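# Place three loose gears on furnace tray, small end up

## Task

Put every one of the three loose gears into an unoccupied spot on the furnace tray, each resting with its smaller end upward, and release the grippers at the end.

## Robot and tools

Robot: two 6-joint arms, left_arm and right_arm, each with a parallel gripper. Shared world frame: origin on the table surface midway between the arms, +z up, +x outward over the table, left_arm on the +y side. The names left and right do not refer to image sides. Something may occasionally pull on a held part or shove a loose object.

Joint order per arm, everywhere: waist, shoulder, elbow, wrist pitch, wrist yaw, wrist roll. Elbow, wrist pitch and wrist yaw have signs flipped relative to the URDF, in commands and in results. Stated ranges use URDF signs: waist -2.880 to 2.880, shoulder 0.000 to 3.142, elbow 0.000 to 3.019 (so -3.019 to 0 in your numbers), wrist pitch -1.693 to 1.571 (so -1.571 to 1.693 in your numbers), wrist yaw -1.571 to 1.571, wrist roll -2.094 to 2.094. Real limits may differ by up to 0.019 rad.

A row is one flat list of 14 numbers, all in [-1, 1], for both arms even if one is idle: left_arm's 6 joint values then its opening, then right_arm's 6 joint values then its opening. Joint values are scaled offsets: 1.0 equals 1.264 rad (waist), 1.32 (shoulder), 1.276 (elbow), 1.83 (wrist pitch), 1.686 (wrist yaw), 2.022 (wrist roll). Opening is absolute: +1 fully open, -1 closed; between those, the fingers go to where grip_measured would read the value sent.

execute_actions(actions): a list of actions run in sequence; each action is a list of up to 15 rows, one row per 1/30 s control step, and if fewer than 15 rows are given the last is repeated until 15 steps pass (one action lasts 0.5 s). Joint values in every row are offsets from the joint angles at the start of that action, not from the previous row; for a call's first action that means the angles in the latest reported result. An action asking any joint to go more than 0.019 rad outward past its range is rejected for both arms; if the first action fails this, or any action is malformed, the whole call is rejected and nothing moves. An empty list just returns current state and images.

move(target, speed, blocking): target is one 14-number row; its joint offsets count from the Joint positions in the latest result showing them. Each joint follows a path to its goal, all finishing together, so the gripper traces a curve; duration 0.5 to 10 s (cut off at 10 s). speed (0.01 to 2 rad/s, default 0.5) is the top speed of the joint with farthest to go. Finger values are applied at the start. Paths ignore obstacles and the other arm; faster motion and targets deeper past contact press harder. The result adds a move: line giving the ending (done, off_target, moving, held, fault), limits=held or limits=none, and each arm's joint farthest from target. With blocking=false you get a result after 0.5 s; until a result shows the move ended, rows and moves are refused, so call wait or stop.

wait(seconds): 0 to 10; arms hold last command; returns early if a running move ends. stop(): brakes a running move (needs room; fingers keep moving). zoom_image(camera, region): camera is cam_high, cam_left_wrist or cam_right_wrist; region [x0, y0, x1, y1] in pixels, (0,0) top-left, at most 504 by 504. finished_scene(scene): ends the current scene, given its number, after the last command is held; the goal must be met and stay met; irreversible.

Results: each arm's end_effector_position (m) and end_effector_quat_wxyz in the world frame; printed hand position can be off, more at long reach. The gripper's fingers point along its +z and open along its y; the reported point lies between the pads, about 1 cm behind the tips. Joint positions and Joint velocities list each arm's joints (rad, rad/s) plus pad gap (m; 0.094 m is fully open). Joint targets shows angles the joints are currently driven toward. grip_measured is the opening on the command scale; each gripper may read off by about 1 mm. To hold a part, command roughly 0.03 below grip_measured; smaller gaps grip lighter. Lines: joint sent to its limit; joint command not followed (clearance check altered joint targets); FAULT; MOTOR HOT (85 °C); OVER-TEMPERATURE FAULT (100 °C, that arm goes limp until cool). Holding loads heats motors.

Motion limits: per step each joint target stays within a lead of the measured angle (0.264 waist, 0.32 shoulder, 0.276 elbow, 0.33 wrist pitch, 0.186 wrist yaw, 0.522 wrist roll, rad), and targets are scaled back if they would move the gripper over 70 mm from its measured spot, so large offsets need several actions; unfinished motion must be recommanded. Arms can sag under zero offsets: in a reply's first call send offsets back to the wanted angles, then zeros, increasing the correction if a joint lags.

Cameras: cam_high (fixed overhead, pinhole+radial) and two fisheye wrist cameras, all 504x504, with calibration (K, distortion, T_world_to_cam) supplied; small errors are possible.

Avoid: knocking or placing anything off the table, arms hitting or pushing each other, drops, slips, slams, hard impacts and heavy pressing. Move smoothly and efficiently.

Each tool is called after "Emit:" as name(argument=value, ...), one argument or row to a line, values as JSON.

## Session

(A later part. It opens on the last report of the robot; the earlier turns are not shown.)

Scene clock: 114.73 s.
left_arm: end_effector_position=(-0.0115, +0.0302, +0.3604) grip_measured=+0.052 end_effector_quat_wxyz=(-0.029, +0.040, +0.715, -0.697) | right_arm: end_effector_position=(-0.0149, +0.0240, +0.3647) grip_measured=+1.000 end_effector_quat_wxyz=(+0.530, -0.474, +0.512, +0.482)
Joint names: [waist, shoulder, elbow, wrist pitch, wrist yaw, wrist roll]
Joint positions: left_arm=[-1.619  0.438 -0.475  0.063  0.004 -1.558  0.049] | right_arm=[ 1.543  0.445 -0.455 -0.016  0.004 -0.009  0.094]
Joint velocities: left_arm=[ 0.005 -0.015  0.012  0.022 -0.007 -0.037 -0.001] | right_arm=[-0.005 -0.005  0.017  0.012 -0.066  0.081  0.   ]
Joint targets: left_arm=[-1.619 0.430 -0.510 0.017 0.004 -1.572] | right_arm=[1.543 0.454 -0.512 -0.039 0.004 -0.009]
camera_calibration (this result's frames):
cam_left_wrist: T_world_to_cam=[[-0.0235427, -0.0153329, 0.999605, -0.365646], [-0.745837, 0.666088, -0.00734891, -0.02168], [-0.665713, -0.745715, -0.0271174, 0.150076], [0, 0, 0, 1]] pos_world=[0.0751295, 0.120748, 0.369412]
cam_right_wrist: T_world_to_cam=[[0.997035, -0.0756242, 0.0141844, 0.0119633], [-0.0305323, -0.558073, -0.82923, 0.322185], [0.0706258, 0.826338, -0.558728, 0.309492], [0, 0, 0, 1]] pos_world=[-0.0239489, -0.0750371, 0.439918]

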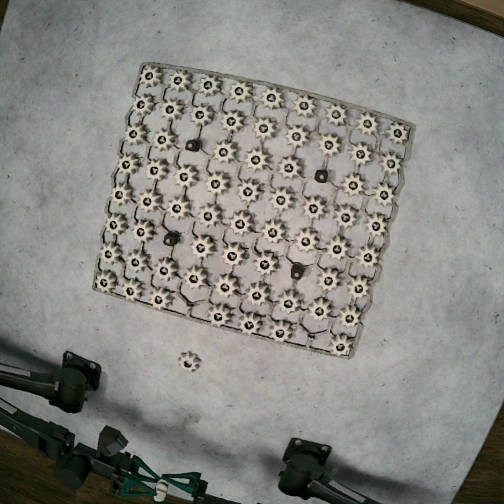

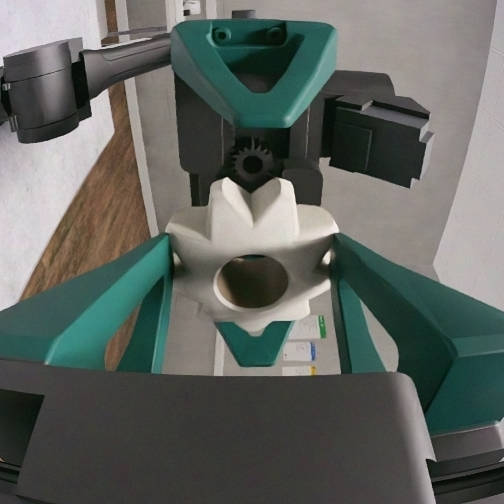

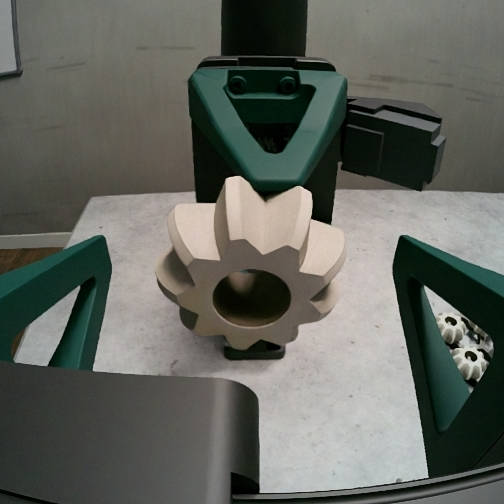

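Emit:
execute_actions(
  actions=[
    [[0,-0.006,-0.027,-0.025,0,-0.007,0.0, 0,0.007,-0.045,-0.0125,0,0,0.4]],
    [[0,-0.006,-0.027,-0.025,0,-0.007,0.0, 0,0.007,-0.045,-0.0125,0,0,0.2]],
  ],
)

Scene clock: 116.07 s.
left_arm: end_effector_position=(-0.0111, +0.0301, +0.3604) grip_measured=+0.052 end_effector_quat_wxyz=(-0.028, +0.039, +0.715, -0.697) | right_arm: end_effector_position=(-0.0152, +0.0241, +0.3647) grip_measured=+0.209 end_effector_quat_wxyz=(+0.529, -0.475, +0.511, +0.482)
Joint names: [waist, shoulder, elbow, wrist pitch, wrist yaw, wrist roll]
Joint positions: left_arm=[-1.619  0.438 -0.475  0.063  0.007 -1.558  0.049] | right_arm=[ 1.543  0.445 -0.455 -0.016  0.006 -0.009  0.057]
Joint velocities: left_arm=[ 0.005 -0.005  0.002  0.002  0.022  0.022 -0.   ] | right_arm=[-0.005  0.005  0.007  0.012  0.007 -0.081  0.001]
Joint targets: left_arm=[-1.619 0.430 -0.510 0.017 0.005 -1.572] | right_arm=[1.543 0.454 -0.512 -0.039 0.004 -0.009]
camera_calibration (this result's frames):
cam_left_wrist: T_world_to_cam=[[-0.0235702, -0.0153888, 0.999604, -0.365634], [-0.747612, 0.664095, -0.00740469, -0.0212495], [-0.663718, -0.74749, -0.0271577, 0.150438], [0, 0, 0, 1]] pos_world=[0.0753436, 0.120936, 0.369418]
cam_right_wrist: T_world_to_cam=[[0.997183, -0.0737136, 0.0138523, 0.0123685], [-0.029737, -0.558108, -0.829235, 0.322206], [0.068857, 0.826488, -0.558728, 0.309461], [0, 0, 0, 1]] pos_world=[-0.0240608, -0.0750287, 0.439918]

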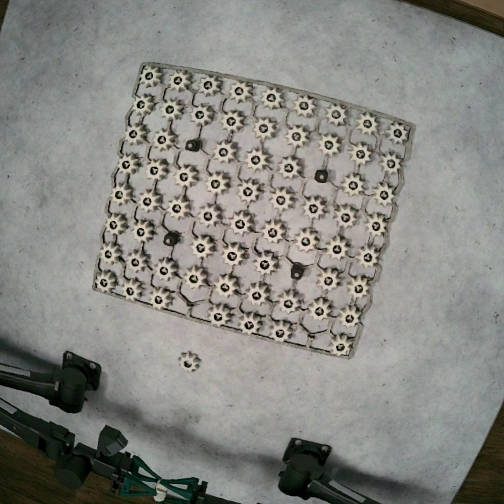

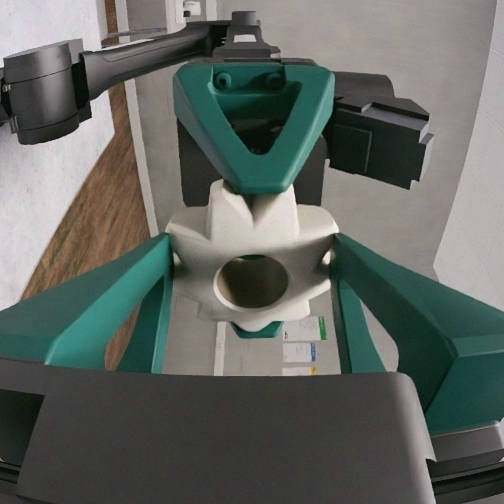

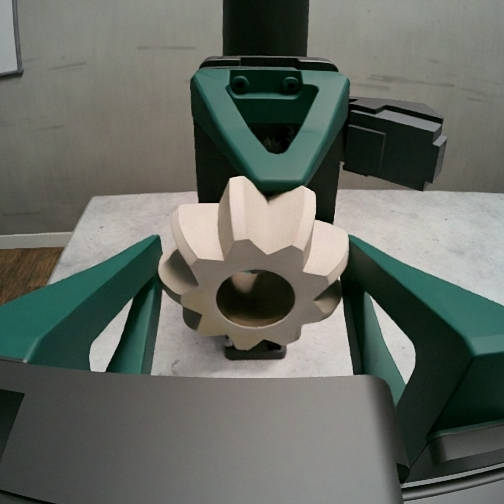

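Emit:
execute_actions(
  actions=[
    [[0,-0.006,-0.027,-0.025,0,-0.007,0.0, 0,0.007,-0.045,-0.0125,0,0,0.12]],
    [[0,-0.006,-0.027,-0.025,0,-0.007,0.0, 0,0.007,-0.045,-0.0125,0,0,0.12]],
  ],
)

Scene clock: 117.40 s.
left_arm: end_effector_position=(-0.0111, +0.0301, +0.3604) grip_measured=+0.051 end_effector_quat_wxyz=(-0.028, +0.039, +0.715, -0.697) | right_arm: end_effector_position=(-0.0153, +0.0241, +0.3647) grip_measured=+0.178 end_effector_quat_wxyz=(+0.529, -0.474, +0.512, +0.483)
Joint names: [waist, shoulder, elbow, wrist pitch, wrist yaw, wrist roll]
Joint positions: left_arm=[-1.619  0.438 -0.475  0.063  0.007 -1.558  0.049] | right_arm=[ 1.543  0.445 -0.455 -0.016  0.006 -0.007  0.055]
Joint velocities: left_arm=[-0.015  0.005  0.012  0.002 -0.037  0.007  0.   ] | right_arm=[-0.005 -0.005  0.012  0.002  0.007 -0.022 -0.   ]
Joint targets: left_arm=[-1.619 0.430 -0.510 0.017 0.007 -1.572] | right_arm=[1.543 0.454 -0.512 -0.039 0.006 -0.007]
camera_calibration (this result's frames):
cam_left_wrist: T_world_to_cam=[[-0.0235702, -0.0153888, 0.999604, -0.365634], [-0.747612, 0.664095, -0.00740469, -0.0212495], [-0.663718, -0.74749, -0.0271577, 0.150438], [0, 0, 0, 1]] pos_world=[0.0753436, 0.120936, 0.369418]
cam_right_wrist: T_world_to_cam=[[0.997239, -0.0732861, 0.0119557, 0.0131164], [-0.0310643, -0.55799, -0.829266, 0.322195], [0.0674449, 0.826605, -0.558727, 0.309436], [0, 0, 0, 1]] pos_world=[-0.0239414, -0.0750388, 0.439919]

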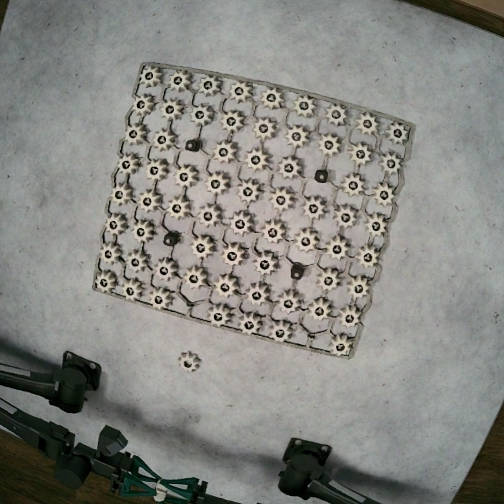

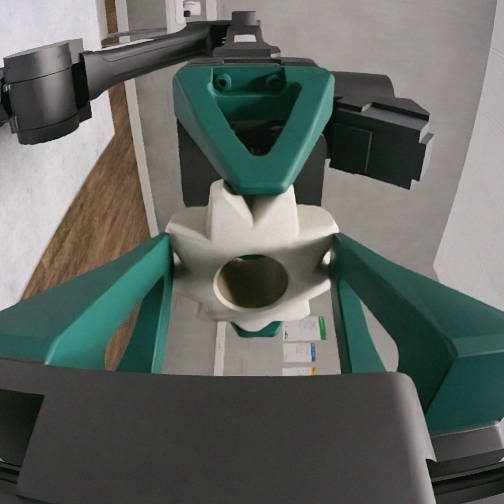

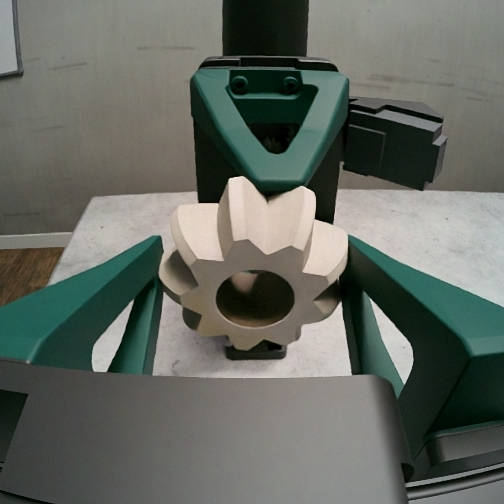

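Emit:
execute_actions(
  actions=[
    [[0,-0.006,-0.027,-0.025,0,-0.007,0.3, 0,0.007,-0.045,-0.0125,0,0,0.12]],
    [[0,-0.006,-0.027,-0.025,0,-0.007,1.0, 0,0.007,-0.045,-0.0125,0,0,0.12]],
  ],
)

Scene clock: 118.70 s.
left_arm: end_effector_position=(-0.0112, +0.0301, +0.3684) grip_measured=+1.000 end_effector_quat_wxyz=(-0.031, +0.037, +0.704, -0.709) | right_arm: end_effector_position=(-0.0150, +0.0269, +0.3609) grip_measured=+0.178 end_effector_quat_wxyz=(+0.526, -0.477, +0.515, +0.480)
Joint names: [waist, shoulder, elbow, wrist pitch, wrist yaw, wrist roll]
Joint positions: left_arm=[-1.619  0.438 -0.475  0.03   0.007 -1.562  0.094] | right_arm=[ 1.543  0.457 -0.455 -0.016  0.006 -0.007  0.055]
Joint velocities: left_arm=[-0.015  0.005  0.017  0.007  0.022 -0.11   0.   ] | right_arm=[-0.015 -0.005  0.002  0.012  0.051 -0.066  0.001]
Joint targets: left_arm=[-1.619 0.430 -0.510 0.007 0.007 -1.574] | right_arm=[1.543 0.457 -0.512 -0.039 0.006 -0.007]
camera_calibration (this result's frames):
cam_left_wrist: T_world_to_cam=[[-0.0161002, 0.0164706, 0.999735, -0.374529], [-0.747498, 0.663866, -0.0229752, -0.0154507], [-0.664068, -0.74767, 0.00162331, 0.139947], [0, 0, 0, 1]] pos_world=[0.075355, 0.12106, 0.373847]
cam_right_wrist: T_world_to_cam=[[0.997224, -0.0735224, 0.0117522, 0.0131308], [-0.0321866, -0.568019, -0.822386, 0.318342], [0.0671392, 0.819725, -0.568808, 0.308744], [0, 0, 0, 1]] pos_world=[-0.0235769, -0.0712958, 0.437262]

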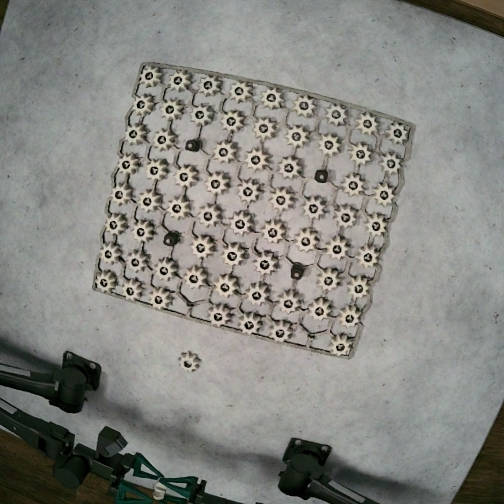

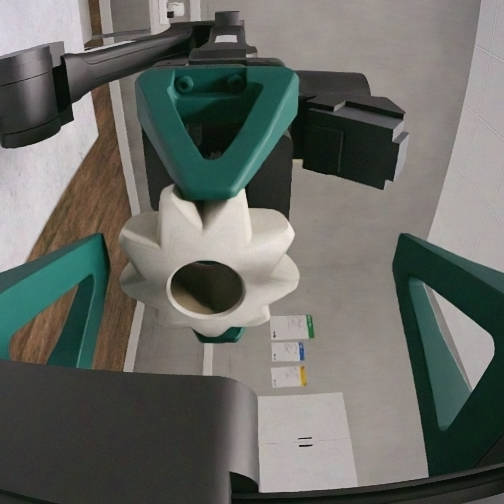

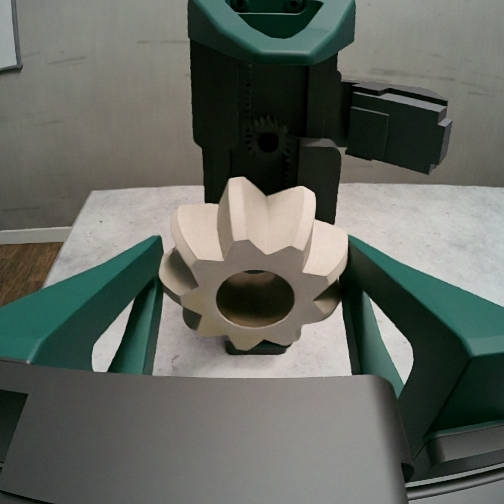

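Emit:
execute_actions(
  actions=[
    [[0,-0.025,0,0.01,0,0,1.0, 0,0,-0.045,-0.0125,0,0,0.12],[0,-0.05,0,0.025,0,0,1.0, 0,0,-0.045,-0.0125,0,0,0.12],[0,-0.075,0,0.04,0,0,1.0, 0,0,-0.045,-0.0125,0,0,0.12],[0,-0.1,0,0.055,0,0,1.0, 0,0,-0.045,-0.0125,0,0,0.12],[0,-0.125,0,0.07,0,0,1.0, 0,0,-0.045,-0.0125,0,0,0.12],[0,-0.15,0.005,0.085,0,0,1.0, 0,0,-0.045,-0.0125,0,0,0.12],[0,-0.175,0.01,0.1,0,0,1.0, 0,0,-0.045,-0.0125,0,0,0.12],[0,-0.2,0.015,0.115,0,0,1.0, 0,0,-0.045,-0.0125,0,0,0.12],[0,-0.225,0.02,0.13,0,0,1.0, 0,0,-0.045,-0.0125,0,0,0.12],[0,-0.25,0.025,0.145,0,0,1.0, 0,0,-0.045,-0.0125,0,0,0.12],[0,-0.26,0.03,0.155,0,0,1.0, 0,0,-0.045,-0.0125,0,0,0.12]],
    [[0,-0.01,0,0,0,0,1.0, 0,0,-0.045,-0.0125,0,0,0.12]],
  ],
)

Scene clock: 120.60 s.
left_arm: end_effector_position=(-0.0028, +0.1121, +0.3795) grip_measured=+1.000 end_effector_quat_wxyz=(-0.032, +0.035, +0.683, -0.729) | right_arm: end_effector_position=(-0.0150, +0.0269, +0.3609) grip_measured=+0.178 end_effector_quat_wxyz=(+0.526, -0.477, +0.515, +0.480)
Joint names: [waist, shoulder, elbow, wrist pitch, wrist yaw, wrist roll]
Joint positions: left_arm=[-1.619  0.082 -0.442  0.296  0.007 -1.562  0.094] | right_arm=[ 1.543  0.457 -0.455 -0.016  0.006 -0.007  0.055]
Joint velocities: left_arm=[ 0.005  0.005 -0.002  0.002 -0.022 -0.007  0.   ] | right_arm=[ 0.015 -0.005  0.002  0.007 -0.007  0.066 -0.001]
Joint targets: left_arm=[-1.619 0.069 -0.445 0.295 0.007 -1.562] | right_arm=[1.543 0.457 -0.512 -0.039 0.006 -0.007]
camera_calibration (this result's frames):
cam_left_wrist: T_world_to_cam=[[-0.0102619, 0.0737048, 0.997227, -0.392305], [-0.747731, 0.661586, -0.056592, -0.0503792], [-0.663922, -0.746239, 0.0483222, 0.188927], [0, 0, 0, 1]] pos_world=[0.0837369, 0.203229, 0.379236]
cam_right_wrist: T_world_to_cam=[[0.997224, -0.0735224, 0.0117522, 0.0131308], [-0.0321866, -0.568019, -0.822386, 0.318342], [0.0671392, 0.819725, -0.568808, 0.308744], [0, 0, 0, 1]] pos_world=[-0.0235769, -0.0712958, 0.437262]

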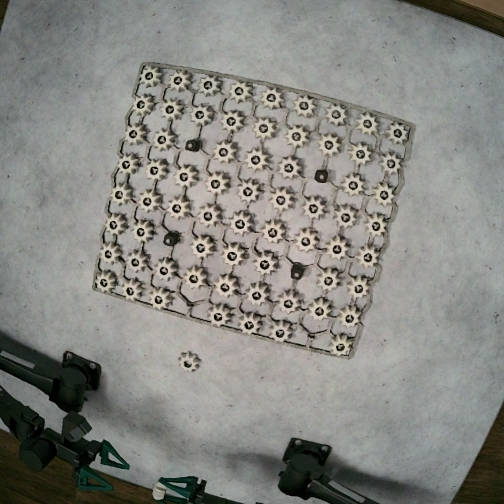

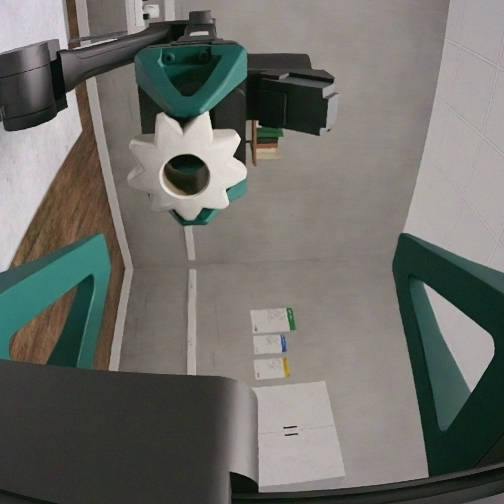

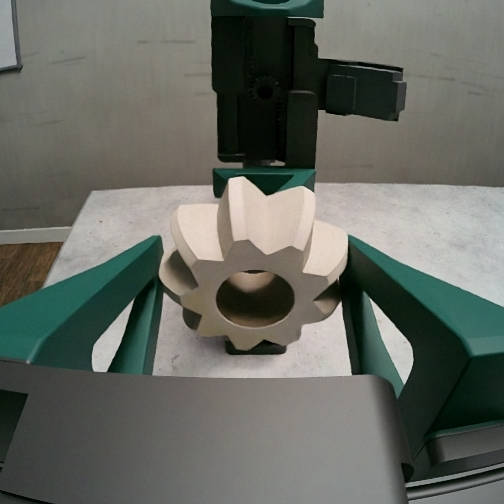

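Emit:
move(
  target=[0,0,-0.02,0,0,0,1.0, -0.9715,0.687,-0.462,0.669,0,-0.255,0.12],
  speed=0.7,
)

Scene clock: 124.00 s.
left_arm: end_effector_position=(-0.0028, +0.1121, +0.3795) grip_measured=+1.000 end_effector_quat_wxyz=(-0.032, +0.035, +0.683, -0.729) | right_arm: end_effector_position=(+0.3066, -0.2235, +0.1241) grip_measured=+0.178 end_effector_quat_wxyz=(-0.007, -0.370, +0.929, +0.004)
Joint names: [waist, shoulder, elbow, wrist pitch, wrist yaw, wrist roll]
Joint positions: left_arm=[-1.619  0.082 -0.442  0.296  0.007 -1.562  0.094] | right_arm=[ 0.306  1.37  -0.98   1.196  0.006 -0.513  0.055]
Joint velocities: left_arm=[-0.024 -0.005 -0.007  0.007  0.007 -0.037  0.   ] | right_arm=[-0.015 -0.024  0.002  0.002  0.051 -0.022  0.   ]
Joint targets: left_arm=[-1.619 0.082 -0.468 0.296 0.007 -1.562] | right_arm=[0.316 1.364 -1.044 1.208 0.006 -0.523]
move: off_target (left_arm, right_arm); limits=none; left_arm: farthest joint: the elbow, 0.025 radians from its target (0.025 radians at the start); right_arm: farthest joint: the elbow, 0.065 radians from its target (0.590 radians at the start)
camera_calibration (this result's frames):
cam_left_wrist: T_world_to_cam=[[-0.0102619, 0.0737048, 0.997227, -0.392305], [-0.747731, 0.661586, -0.056592, -0.0503792], [-0.663922, -0.746239, 0.0483222, 0.188927], [0, 0, 0, 1]] pos_world=[0.0837369, 0.203229, 0.379236]
cam_right_wrist: T_world_to_cam=[[0.689957, -0.723497, -0.0226183, -0.369992], [-0.575886, -0.567584, 0.588391, -0.0165627], [-0.438537, -0.392939, -0.80826, 0.271389], [0, 0, 0, 1]] pos_world=[0.364754, -0.170449, 0.22073]

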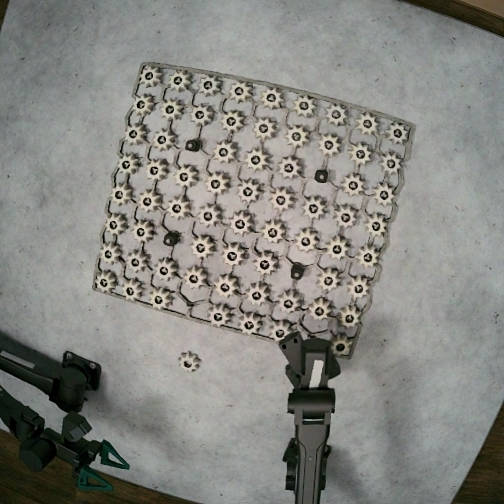

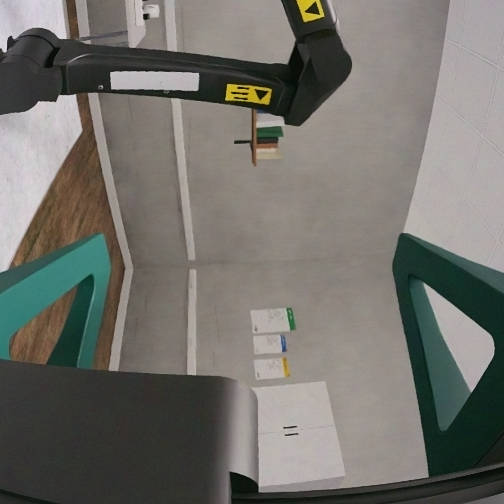

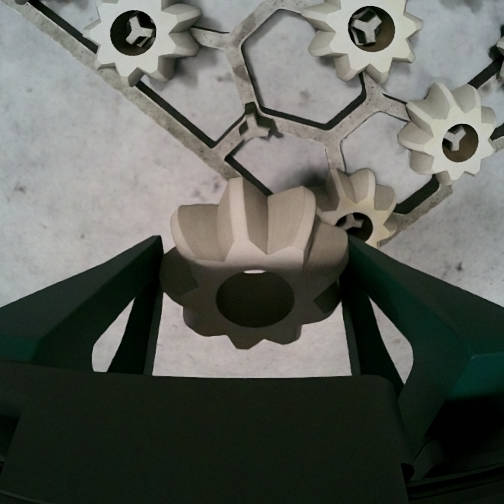

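Emit:
move(
  target=[0,0,-0.02,0,0,0,1.0, 0.029,0.085,0.058,-0.1175,0,0.018,0.12],
  speed=0.3,
)

Scene clock: 125.93 s.
left_arm: end_effector_position=(-0.0028, +0.1121, +0.3795) grip_measured=+1.000 end_effector_quat_wxyz=(-0.032, +0.035, +0.683, -0.729) | right_arm: end_effector_position=(+0.3111, -0.2124, +0.0553) grip_measured=+0.178 end_effector_quat_wxyz=(-0.007, -0.370, +0.929, +0.004)
Joint names: [waist, shoulder, elbow, wrist pitch, wrist yaw, wrist roll]
Joint positions: left_arm=[-1.619  0.082 -0.442  0.296  0.007 -1.562  0.094] | right_arm=[ 0.333  1.481 -0.891  0.994  0.006 -0.487  0.055]
Joint velocities: left_arm=[-0.024 -0.005  0.007  0.002  0.037  0.007  0.   ] | right_arm=[ 0.005 -0.005 -0.012  0.012 -0.022 -0.037  0.   ]
Joint targets: left_arm=[-1.619 0.082 -0.468 0.296 0.007 -1.562] | right_arm=[0.343 1.482 -0.906 0.981 0.006 -0.476]
move: off_target (left_arm); limits=none; left_arm: farthest joint: the elbow, 0.025 radians from its target (0.025 radians at the start); right_arm: farthest joint: the elbow, 0.015 radians from its target (0.074 radians at the start)
camera_calibration (this result's frames):
cam_left_wrist: T_world_to_cam=[[-0.0102619, 0.0737048, 0.997227, -0.392305], [-0.747731, 0.661586, -0.056592, -0.0503792], [-0.663922, -0.746239, 0.0483222, 0.188927], [0, 0, 0, 1]] pos_world=[0.0837369, 0.203229, 0.379236]
cam_right_wrist: T_world_to_cam=[[0.689991, -0.723495, -0.0216152, -0.366665], [-0.576724, -0.567572, 0.587581, 0.0331439], [-0.43738, -0.39296, -0.808876, 0.221835], [0, 0, 0, 1]] pos_world=[0.369137, -0.159296, 0.152037]

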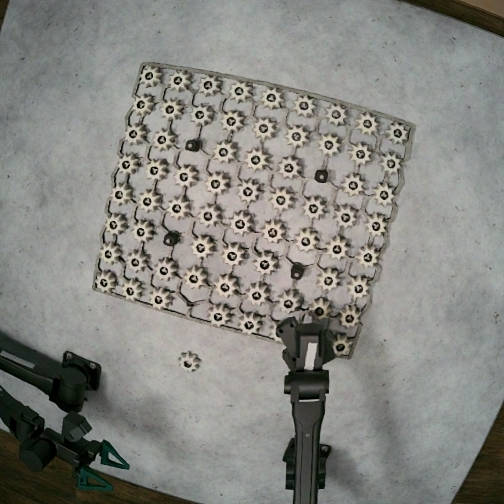

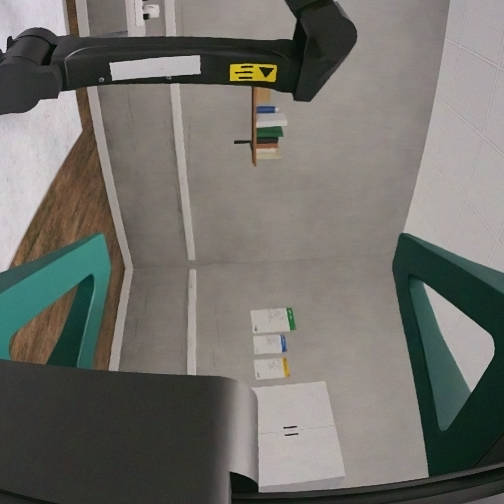

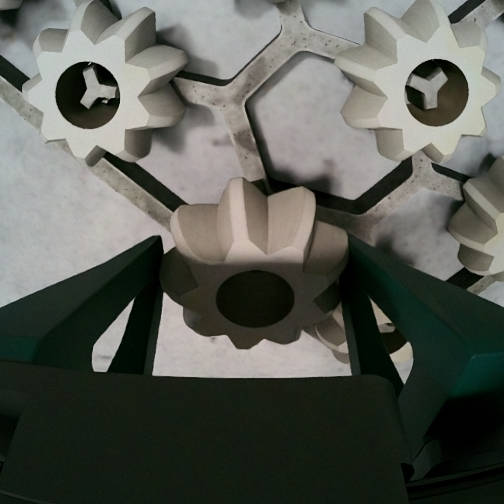

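Emit:
execute_actions(
  actions=[
    [[0,0,-0.02,0,0,0,1.0, -0.0127,0,-0.012,-0.007,0,-0.005,0.12]],
  ],
)

Scene clock: 129.03 s.
left_arm: end_effector_position=(-0.0028, +0.1121, +0.3795) grip_measured=+1.000 end_effector_quat_wxyz=(-0.032, +0.035, +0.683, -0.729) | right_arm: end_effector_position=(+0.3116, -0.2143, +0.0553) grip_measured=+0.178 end_effector_quat_wxyz=(-0.007, -0.368, +0.930, +0.004)
Joint names: [waist, shoulder, elbow, wrist pitch, wrist yaw, wrist roll]
Joint positions: left_arm=[-1.619  0.082 -0.442  0.296  0.007 -1.562  0.094] | right_arm=[ 0.327  1.481 -0.891  0.994  0.006 -0.487  0.055]
Joint velocities: left_arm=[ 0.005 -0.005  0.007 -0.007 -0.037  0.007  0.   ] | right_arm=[-0.024 -0.005  0.007  0.002 -0.007 -0.037 -0.   ]
Joint targets: left_arm=[-1.619 0.082 -0.468 0.296 0.007 -1.562] | right_arm=[0.317 1.481 -0.906 0.982 0.006 -0.497]
camera_calibration (this result's frames):
cam_left_wrist: T_world_to_cam=[[-0.0102619, 0.0737048, 0.997227, -0.392305], [-0.747731, 0.661586, -0.056592, -0.0503792], [-0.663922, -0.746239, 0.0483222, 0.188927], [0, 0, 0, 1]] pos_world=[0.0837369, 0.203229, 0.379236]
cam_right_wrist: T_world_to_cam=[[0.686672, -0.726646, -0.0216226, -0.368044], [-0.579317, -0.564932, 0.587574, 0.0337415], [-0.439173, -0.390944, -0.808882, 0.222309], [0, 0, 0, 1]] pos_world=[0.369905, -0.161466, 0.152038]

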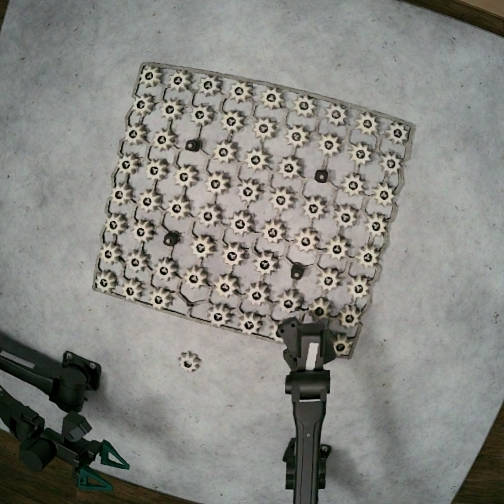

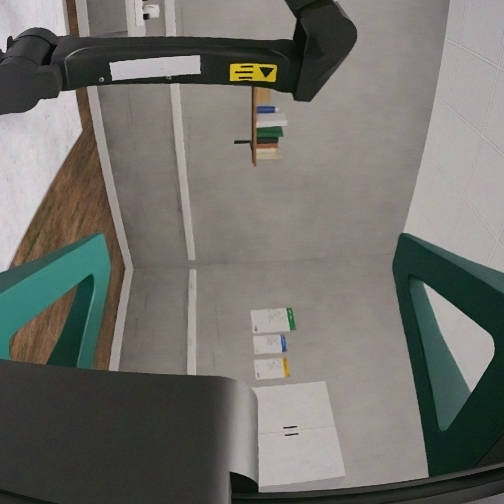

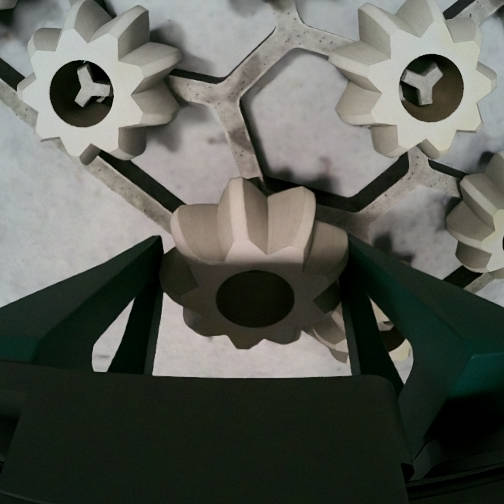

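Emit:
execute_actions(
  actions=[
    [[0,0,-0.02,0,0,0,1.0, -0.008,0.001,-0.011,-0.009,0,0,0.12],[0,0,-0.02,0,0,0,1.0, -0.008,0.002,-0.010,-0.011,0,0,0.12],[0,0,-0.02,0,0,0,1.0, -0.008,0.003,-0.009,-0.013,0,0,0.12],[0,0,-0.02,0,0,0,1.0, -0.008,0.004,-0.008,-0.015,0,0,0.12],[0,0,-0.02,0,0,0,1.0, -0.008,0.005,-0.007,-0.017,0,0,0.12],[0,0,-0.02,0,0,0,1.0, -0.008,0.006,-0.006,-0.019,0,0,0.12],[0,0,-0.02,0,0,0,1.0, -0.008,0.007,-0.005,-0.021,0,0,0.12],[0,0,-0.02,0,0,0,1.0, -0.008,0.008,-0.004,-0.023,0,0,0.12],[0,0,-0.02,0,0,0,1.0, -0.008,0.009,-0.003,-0.025,0,0,0.12],[0,0,-0.02,0,0,0,1.0, -0.008,0.010,-0.002,-0.027,0,0,0.12],[0,0,-0.02,0,0,0,1.0, -0.008,0.011,-0.001,-0.028,0,0,0.12],[0,0,-0.02,0,0,0,1.0, -0.008,0.012,0.0,-0.029,0,0,0.12],[0,0,-0.02,0,0,0,1.0, -0.008,0.013,0.002,-0.030,0,0,0.12],[0,0,-0.02,0,0,0,1.0, -0.008,0.014,0.003,-0.031,0,0,0.12],[0,0,-0.02,0,0,0,1.0, -0.008,0.0145,0.004,-0.032,0,0,0.12]],
  ],
)

Scene clock: 130.33 s.
left_arm: end_effector_position=(-0.0028, +0.1121, +0.3795) grip_measured=+1.000 end_effector_quat_wxyz=(-0.032, +0.035, +0.683, -0.729) | right_arm: end_effector_position=(+0.3146, -0.2135, +0.0475) grip_measured=+0.178 end_effector_quat_wxyz=(+0.002, -0.368, +0.930, +0.003)
Joint names: [waist, shoulder, elbow, wrist pitch, wrist yaw, wrist roll]
Joint positions: left_arm=[-1.619  0.082 -0.442  0.296  0.007 -1.562  0.094] | right_arm=[ 0.327  1.492 -0.878  0.953  0.006 -0.487  0.055]
Joint velocities: left_arm=[-0.005 -0.005  0.012 -0.007 -0.051  0.007  0.   ] | right_arm=[-0.005  0.044  0.032 -0.046  0.037  0.007  0.   ]
Joint targets: left_arm=[-1.619 0.082 -0.468 0.296 0.007 -1.562] | right_arm=[0.317 1.501 -0.886 0.936 0.006 -0.487]
camera_calibration (this result's frames):
cam_left_wrist: T_world_to_cam=[[-0.0102619, 0.0737048, 0.997227, -0.392305], [-0.747731, 0.661586, -0.056592, -0.0503792], [-0.663922, -0.746239, 0.0483222, 0.188927], [0, 0, 0, 1]] pos_world=[0.0837369, 0.203229, 0.379236]
cam_right_wrist: T_world_to_cam=[[0.686968, -0.726565, -0.013338, -0.370166], [-0.589161, -0.567609, 0.575073, 0.0436898], [-0.425399, -0.387199, -0.817993, 0.214519], [0, 0, 0, 1]] pos_world=[0.371289, -0.161089, 0.145413]

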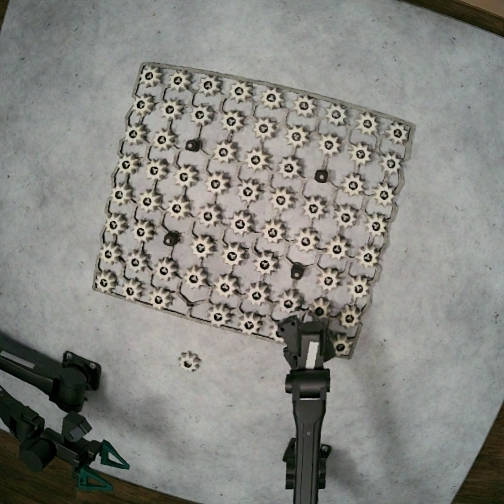

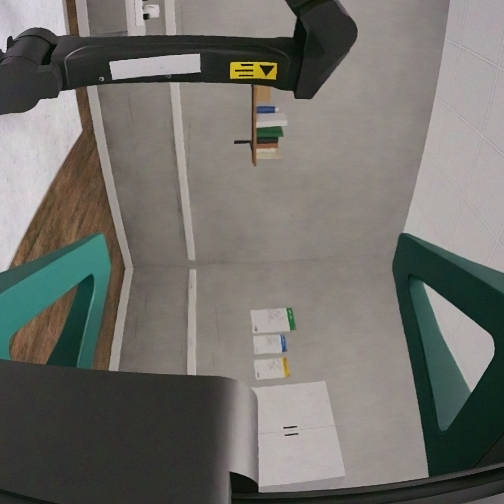

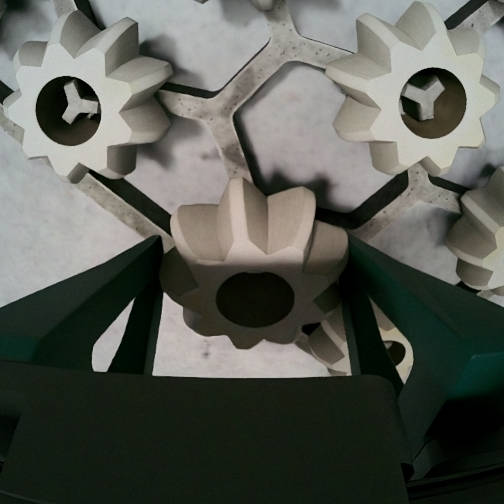

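Emit:
execute_actions(
  actions=[],
)

Scene clock: 130.50 s.
left_arm: end_effector_position=(-0.0028, +0.1121, +0.3795) grip_measured=+1.000 end_effector_quat_wxyz=(-0.032, +0.035, +0.683, -0.729) | right_arm: end_effector_position=(+0.3125, -0.2141, +0.0442) grip_measured=+0.178 end_effector_quat_wxyz=(-0.001, -0.368, +0.930, +0.003)
Joint names: [waist, shoulder, elbow, wrist pitch, wrist yaw, wrist roll]
Joint positions: left_arm=[-1.619  0.082 -0.442  0.296  0.007 -1.562  0.094] | right_arm=[ 0.327  1.496 -0.872  0.95   0.006 -0.487  0.055]
Joint velocities: left_arm=[-0.005  0.005  0.002  0.012 -0.022 -0.007  0.   ] | right_arm=[ 0.005 -0.015  0.022  0.002 -0.007 -0.037 -0.001]
Joint targets: left_arm=[-1.619 0.082 -0.468 0.296 0.007 -1.562] | right_arm=[0.317 1.501 -0.886 0.936 0.006 -0.487]
camera_calibration (this result's frames):
cam_left_wrist: T_world_to_cam=[[-0.0102619, 0.0737048, 0.997227, -0.392305], [-0.747731, 0.661586, -0.056592, -0.0503792], [-0.663922, -0.746239, 0.0483222, 0.188927], [0, 0, 0, 1]] pos_world=[0.0837369, 0.203229, 0.379236]
cam_right_wrist: T_world_to_cam=[[0.686863, -0.726594, -0.0167605, -0.368979], [-0.585121, -0.56651, 0.580258, 0.0427102], [-0.431107, -0.388751, -0.81426, 0.211997], [0, 0, 0, 1]] pos_world=[0.369822, -0.161488, 0.141653]

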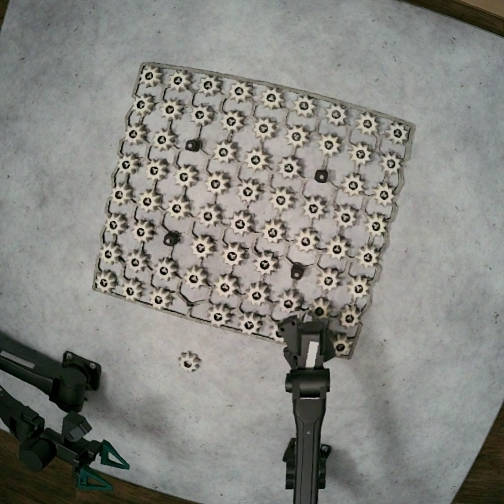

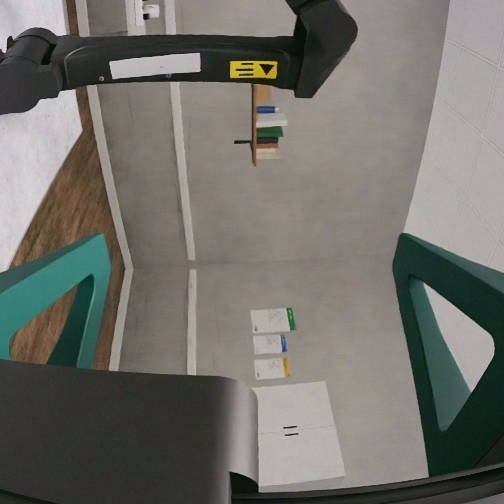

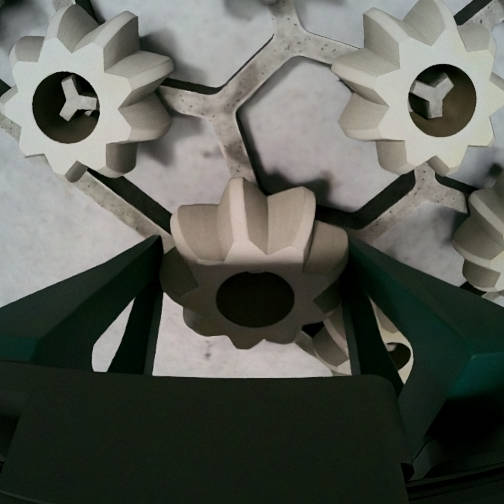

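Emit:
execute_actions(
  actions=[
    [[0,0,-0.02,0,0,0,1.0, -0.008,0.006,-0.011,-0.008,0,0,0.12],[0,0,-0.02,0,0,0,1.0, -0.008,0.008,-0.010,-0.008,0,0,0.12],[0,0,-0.02,0,0,0,1.0, -0.008,0.009,-0.009,-0.009,0,0,0.12],[0,0,-0.02,0,0,0,1.0, -0.008,0.010,-0.008,-0.010,0,0,0.12],[0,0,-0.02,0,0,0,1.0, -0.008,0.011,-0.007,-0.011,0,0,0.12],[0,0,-0.02,0,0,0,1.0, -0.008,0.012,-0.006,-0.013,0,0,0.12],[0,0,-0.02,0,0,0,1.0, -0.008,0.013,-0.005,-0.015,0,0,0.12],[0,0,-0.02,0,0,0,1.0, -0.008,0.014,-0.004,-0.017,0,0,0.12],[0,0,-0.02,0,0,0,1.0, -0.008,0.015,-0.003,-0.019,0,0,0.12],[0,0,-0.02,0,0,0,1.0, -0.008,0.016,-0.002,-0.021,0,0,0.12],[0,0,-0.02,0,0,0,1.0, -0.008,0.017,-0.002,-0.022,0,0,0.12],[0,0,-0.02,0,0,0,1.0, -0.008,0.017,-0.002,-0.023,0,0,0.12],[0,0,-0.02,0,0,0,1.0, -0.008,0.017,-0.002,-0.024,0,0,0.12],[0,0,-0.02,0,0,0,1.0, -0.008,0.017,-0.002,-0.024,0,0,0.12],[0,0,-0.02,0,0,0,1.0, -0.008,0.017,-0.002,-0.024,0,0,0.12]],
  ],
)

Emit:
execute_actions(
  actions=[],
)

Scene clock: 131.93 s.
left_arm: end_effector_position=(-0.0028, +0.1121, +0.3795) grip_measured=+1.000 end_effector_quat_wxyz=(-0.032, +0.035, +0.683, -0.729) | right_arm: end_effector_position=(+0.3131, -0.2139, +0.0350) grip_measured=+0.178 end_effector_quat_wxyz=(-0.001, -0.368, +0.930, +0.003)
Joint names: [waist, shoulder, elbow, wrist pitch, wrist yaw, wrist roll]
Joint positions: left_arm=[-1.619  0.082 -0.442  0.296  0.007 -1.562  0.094] | right_arm=[ 0.327  1.514 -0.862  0.922  0.006 -0.487  0.055]
Joint velocities: left_arm=[-0.015 -0.005 -0.007  0.012  0.066  0.051  0.   ] | right_arm=[ 0.005  0.015  0.017 -0.002 -0.022 -0.022 -0.001]
Joint targets: left_arm=[-1.619 0.082 -0.468 0.296 0.007 -1.562] | right_arm=[0.317 1.519 -0.875 0.907 0.006 -0.487]
camera_calibration (this result's frames):
cam_left_wrist: T_world_to_cam=[[-0.0102619, 0.0737048, 0.997227, -0.392305], [-0.747731, 0.661586, -0.056592, -0.0503792], [-0.663922, -0.746239, 0.0483222, 0.188927], [0, 0, 0, 1]] pos_world=[0.0837369, 0.203229, 0.379236]
cam_right_wrist: T_world_to_cam=[[0.686875, -0.726591, -0.0164003, -0.369456], [-0.585548, -0.566626, 0.579714, 0.0486313], [-0.430508, -0.388588, -0.814655, 0.204717], [0, 0, 0, 1]] pos_world=[0.370378, -0.161337, 0.132523]

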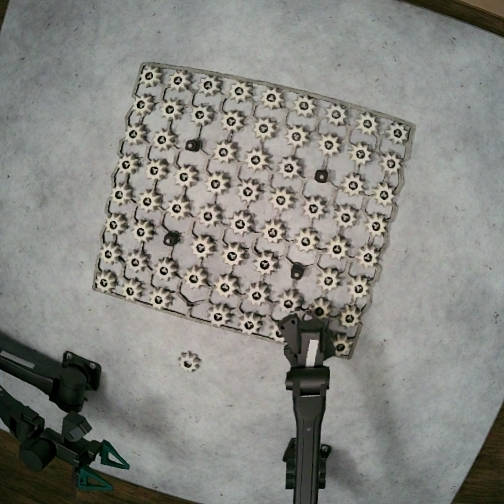

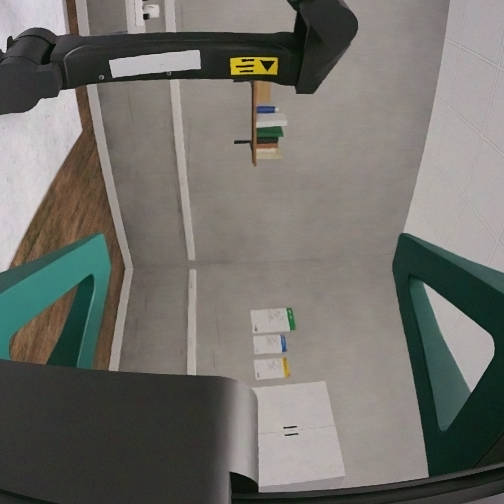

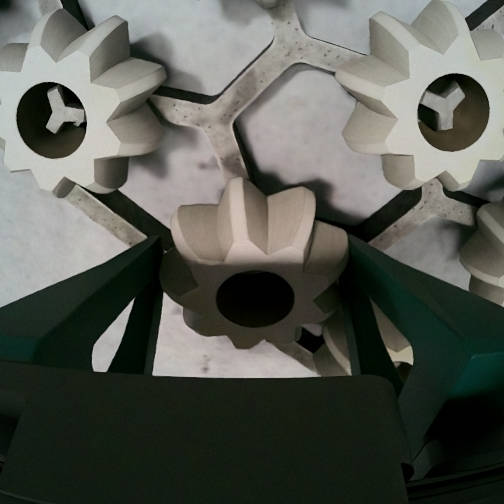

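Scene clock: 131.93 s.
left_arm: end_effector_position=(-0.0028, +0.1121, +0.3795) grip_measured=+1.000 end_effector_quat_wxyz=(-0.032, +0.035, +0.683, -0.729) | right_arm: end_effector_position=(+0.3131, -0.2139, +0.0350) grip_measured=+0.178 end_effector_quat_wxyz=(-0.001, -0.368, +0.930, +0.003)
Joint names: [waist, shoulder, elbow, wrist pitch, wrist yaw, wrist roll]
Joint positions: left_arm=[-1.619  0.082 -0.442  0.296  0.007 -1.562  0.094] | right_arm=[ 0.327  1.514 -0.862  0.922  0.006 -0.487  0.055]
Joint velocities: left_arm=[-0.015 -0.005 -0.007  0.012  0.066  0.051  0.   ] | right_arm=[ 0.005  0.015  0.017 -0.002 -0.022 -0.022 -0.001]
Joint targets: left_arm=[-1.619 0.082 -0.468 0.296 0.007 -1.562] | right_arm=[0.317 1.519 -0.875 0.907 0.006 -0.487]
camera_calibration (this result's frames):
cam_left_wrist: T_world_to_cam=[[-0.0102619, 0.0737048, 0.997227, -0.392305], [-0.747731, 0.661586, -0.056592, -0.0503792], [-0.663922, -0.746239, 0.0483222, 0.188927], [0, 0, 0, 1]] pos_world=[0.0837369, 0.203229, 0.379236]
cam_right_wrist: T_world_to_cam=[[0.686875, -0.726591, -0.0164003, -0.369456], [-0.585548, -0.566626, 0.579714, 0.0486313], [-0.430508, -0.388588, -0.814655, 0.204717], [0, 0, 0, 1]] pos_world=[0.370378, -0.161337, 0.132523]

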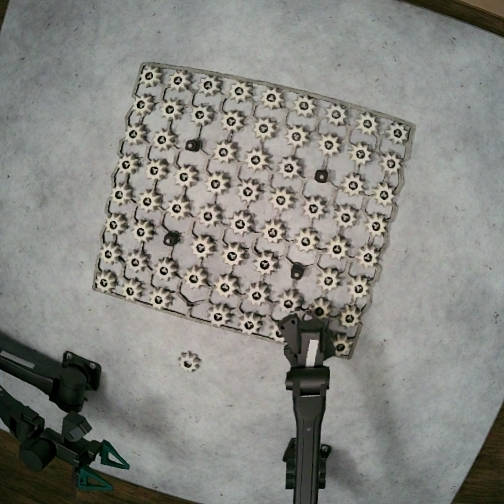

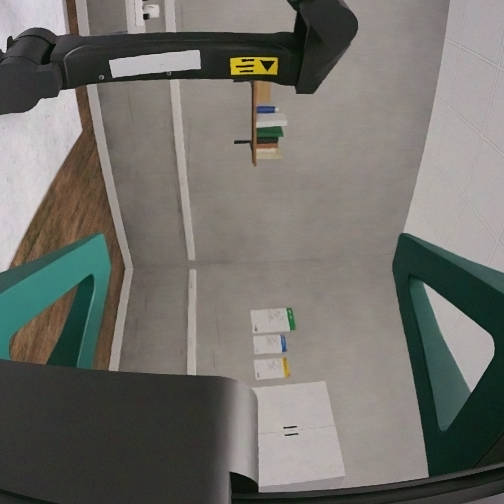

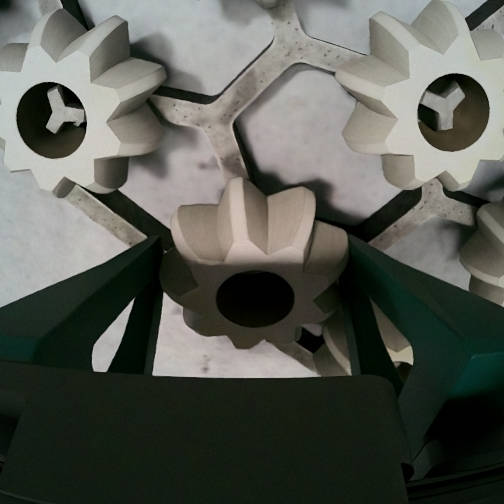

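Emit:
execute_actions(
  actions=[
    [[0,0,-0.02,0,0,0,1.0, -0.008,0.006,-0.010,-0.009,0,0,0.12],[0,0,-0.02,0,0,0,1.0, -0.008,0.007,-0.009,-0.010,0,0,0.12],[0,0,-0.02,0,0,0,1.0, -0.008,0.008,-0.009,-0.011,0,0,0.12],[0,0,-0.02,0,0,0,1.0, -0.008,0.009,-0.008,-0.012,0,0,0.12],[0,0,-0.02,0,0,0,1.0, -0.008,0.010,-0.007,-0.013,0,0,0.12],[0,0,-0.02,0,0,0,1.0, -0.008,0.011,-0.007,-0.014,0,0,0.12],[0,0,-0.02,0,0,0,1.0, -0.008,0.011,-0.006,-0.016,0,0,0.12]],
  ],
)

Scene clock: 133.20 s.
left_arm: end_effector_position=(-0.0028, +0.1121, +0.3795) grip_measured=+1.000 end_effector_quat_wxyz=(-0.032, +0.035, +0.683, -0.729) | right_arm: end_effector_position=(+0.3140, -0.2137, +0.0307) grip_measured=+0.178 end_effector_quat_wxyz=(+0.000, -0.368, +0.930, +0.003)
Joint names: [waist, shoulder, elbow, wrist pitch, wrist yaw, wrist roll]
Joint positions: left_arm=[-1.619  0.082 -0.442  0.296  0.007 -1.562  0.094] | right_arm=[ 0.327  1.523 -0.858  0.907  0.006 -0.487  0.055]
Joint velocities: left_arm=[ 0.015 -0.005  0.007 -0.007  0.066 -0.037  0.   ] | right_arm=[ 0.005 -0.005 -0.007  0.007  0.007 -0.051 -0.001]
Joint targets: left_arm=[-1.619 0.082 -0.468 0.296 0.007 -1.562] | right_arm=[0.317 1.528 -0.870 0.893 0.006 -0.487]
camera_calibration (this result's frames):
cam_left_wrist: T_world_to_cam=[[-0.0102619, 0.0737048, 0.997227, -0.392305], [-0.747731, 0.661586, -0.056592, -0.0503792], [-0.663922, -0.746239, 0.0483222, 0.188927], [0, 0, 0, 1]] pos_world=[0.0837369, 0.203229, 0.379236]
cam_right_wrist: T_world_to_cam=[[0.68691, -0.726581, -0.0153196, -0.369986], [-0.586826, -0.566974, 0.578079, 0.0521561], [-0.428707, -0.388098, -0.815837, 0.201212], [0, 0, 0, 1]] pos_world=[0.371015, -0.161164, 0.128338]

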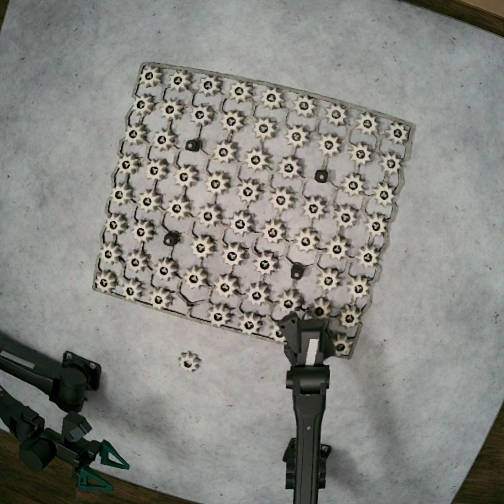

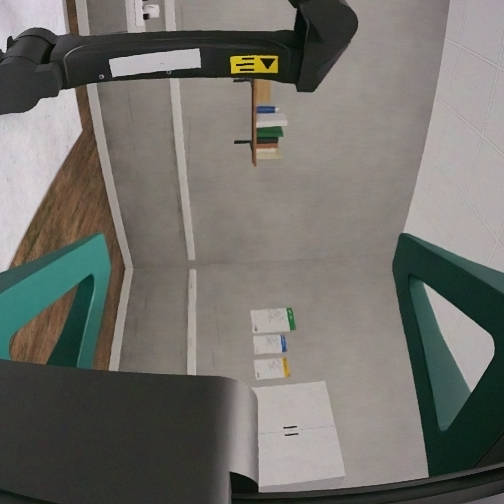

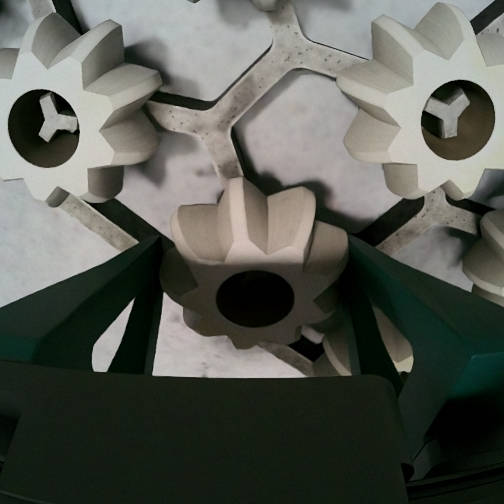

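Emit:
execute_actions(
  actions=[
    [[0,0,-0.02,0,0,0,1.0, -0.008,0.008,-0.009,-0.009,0,0,0.12]],
    [[0,0,-0.02,0,0,0,1.0, 0,0,-0.009,0,0,0,0.3]],
    [[0,0,-0.02,0,0,0,1.0, 0,0,-0.009,0,0,0,0.5]],
  ],
)

Scene clock: 135.00 s.
left_arm: end_effector_position=(-0.0028, +0.1121, +0.3795) grip_measured=+1.000 end_effector_quat_wxyz=(-0.032, +0.035, +0.683, -0.729) | right_arm: end_effector_position=(+0.3139, -0.2136, +0.0293) grip_measured=+0.499 end_effector_quat_wxyz=(-0.001, -0.368, +0.930, +0.003)
Joint names: [waist, shoulder, elbow, wrist pitch, wrist yaw, wrist roll]
Joint positions: left_arm=[-1.619  0.082 -0.442  0.296  0.007 -1.562  0.094] | right_arm=[ 0.327  1.526 -0.858  0.906  0.006 -0.487  0.07 ]
Joint velocities: left_arm=[ 0.005 -0.005 -0.007 -0.012 -0.007 -0.037  0.   ] | right_arm=[-0.005 -0.015  0.017  0.002 -0.051 -0.037 -0.001]
Joint targets: left_arm=[-1.619 0.082 -0.468 0.296 0.007 -1.562] | right_arm=[0.327 1.526 -0.870 0.906 0.006 -0.487]
camera_calibration (this result's frames):
cam_left_wrist: T_world_to_cam=[[-0.0102619, 0.0737048, 0.997227, -0.392305], [-0.747731, 0.661586, -0.056592, -0.0503792], [-0.663922, -0.746239, 0.0483222, 0.188927], [0, 0, 0, 1]] pos_world=[0.0837369, 0.203229, 0.379236]
cam_right_wrist: T_world_to_cam=[[0.686866, -0.726587, -0.0169166, -0.369841], [-0.585277, -0.566781, 0.579836, 0.0523842], [-0.430889, -0.388369, -0.814557, 0.200677], [0, 0, 0, 1]] pos_world=[0.37116, -0.161095, 0.126832]

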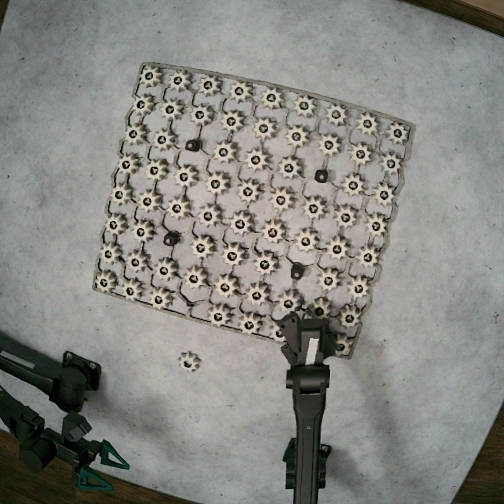

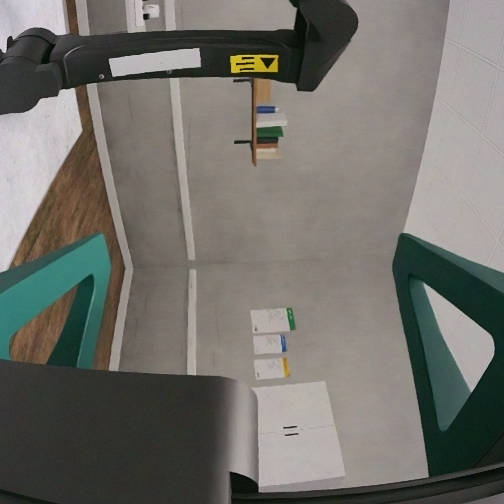

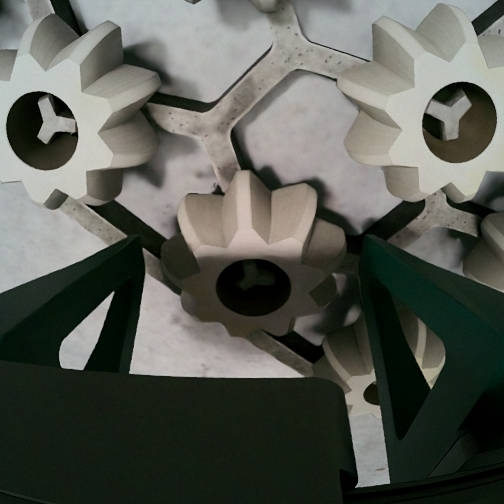

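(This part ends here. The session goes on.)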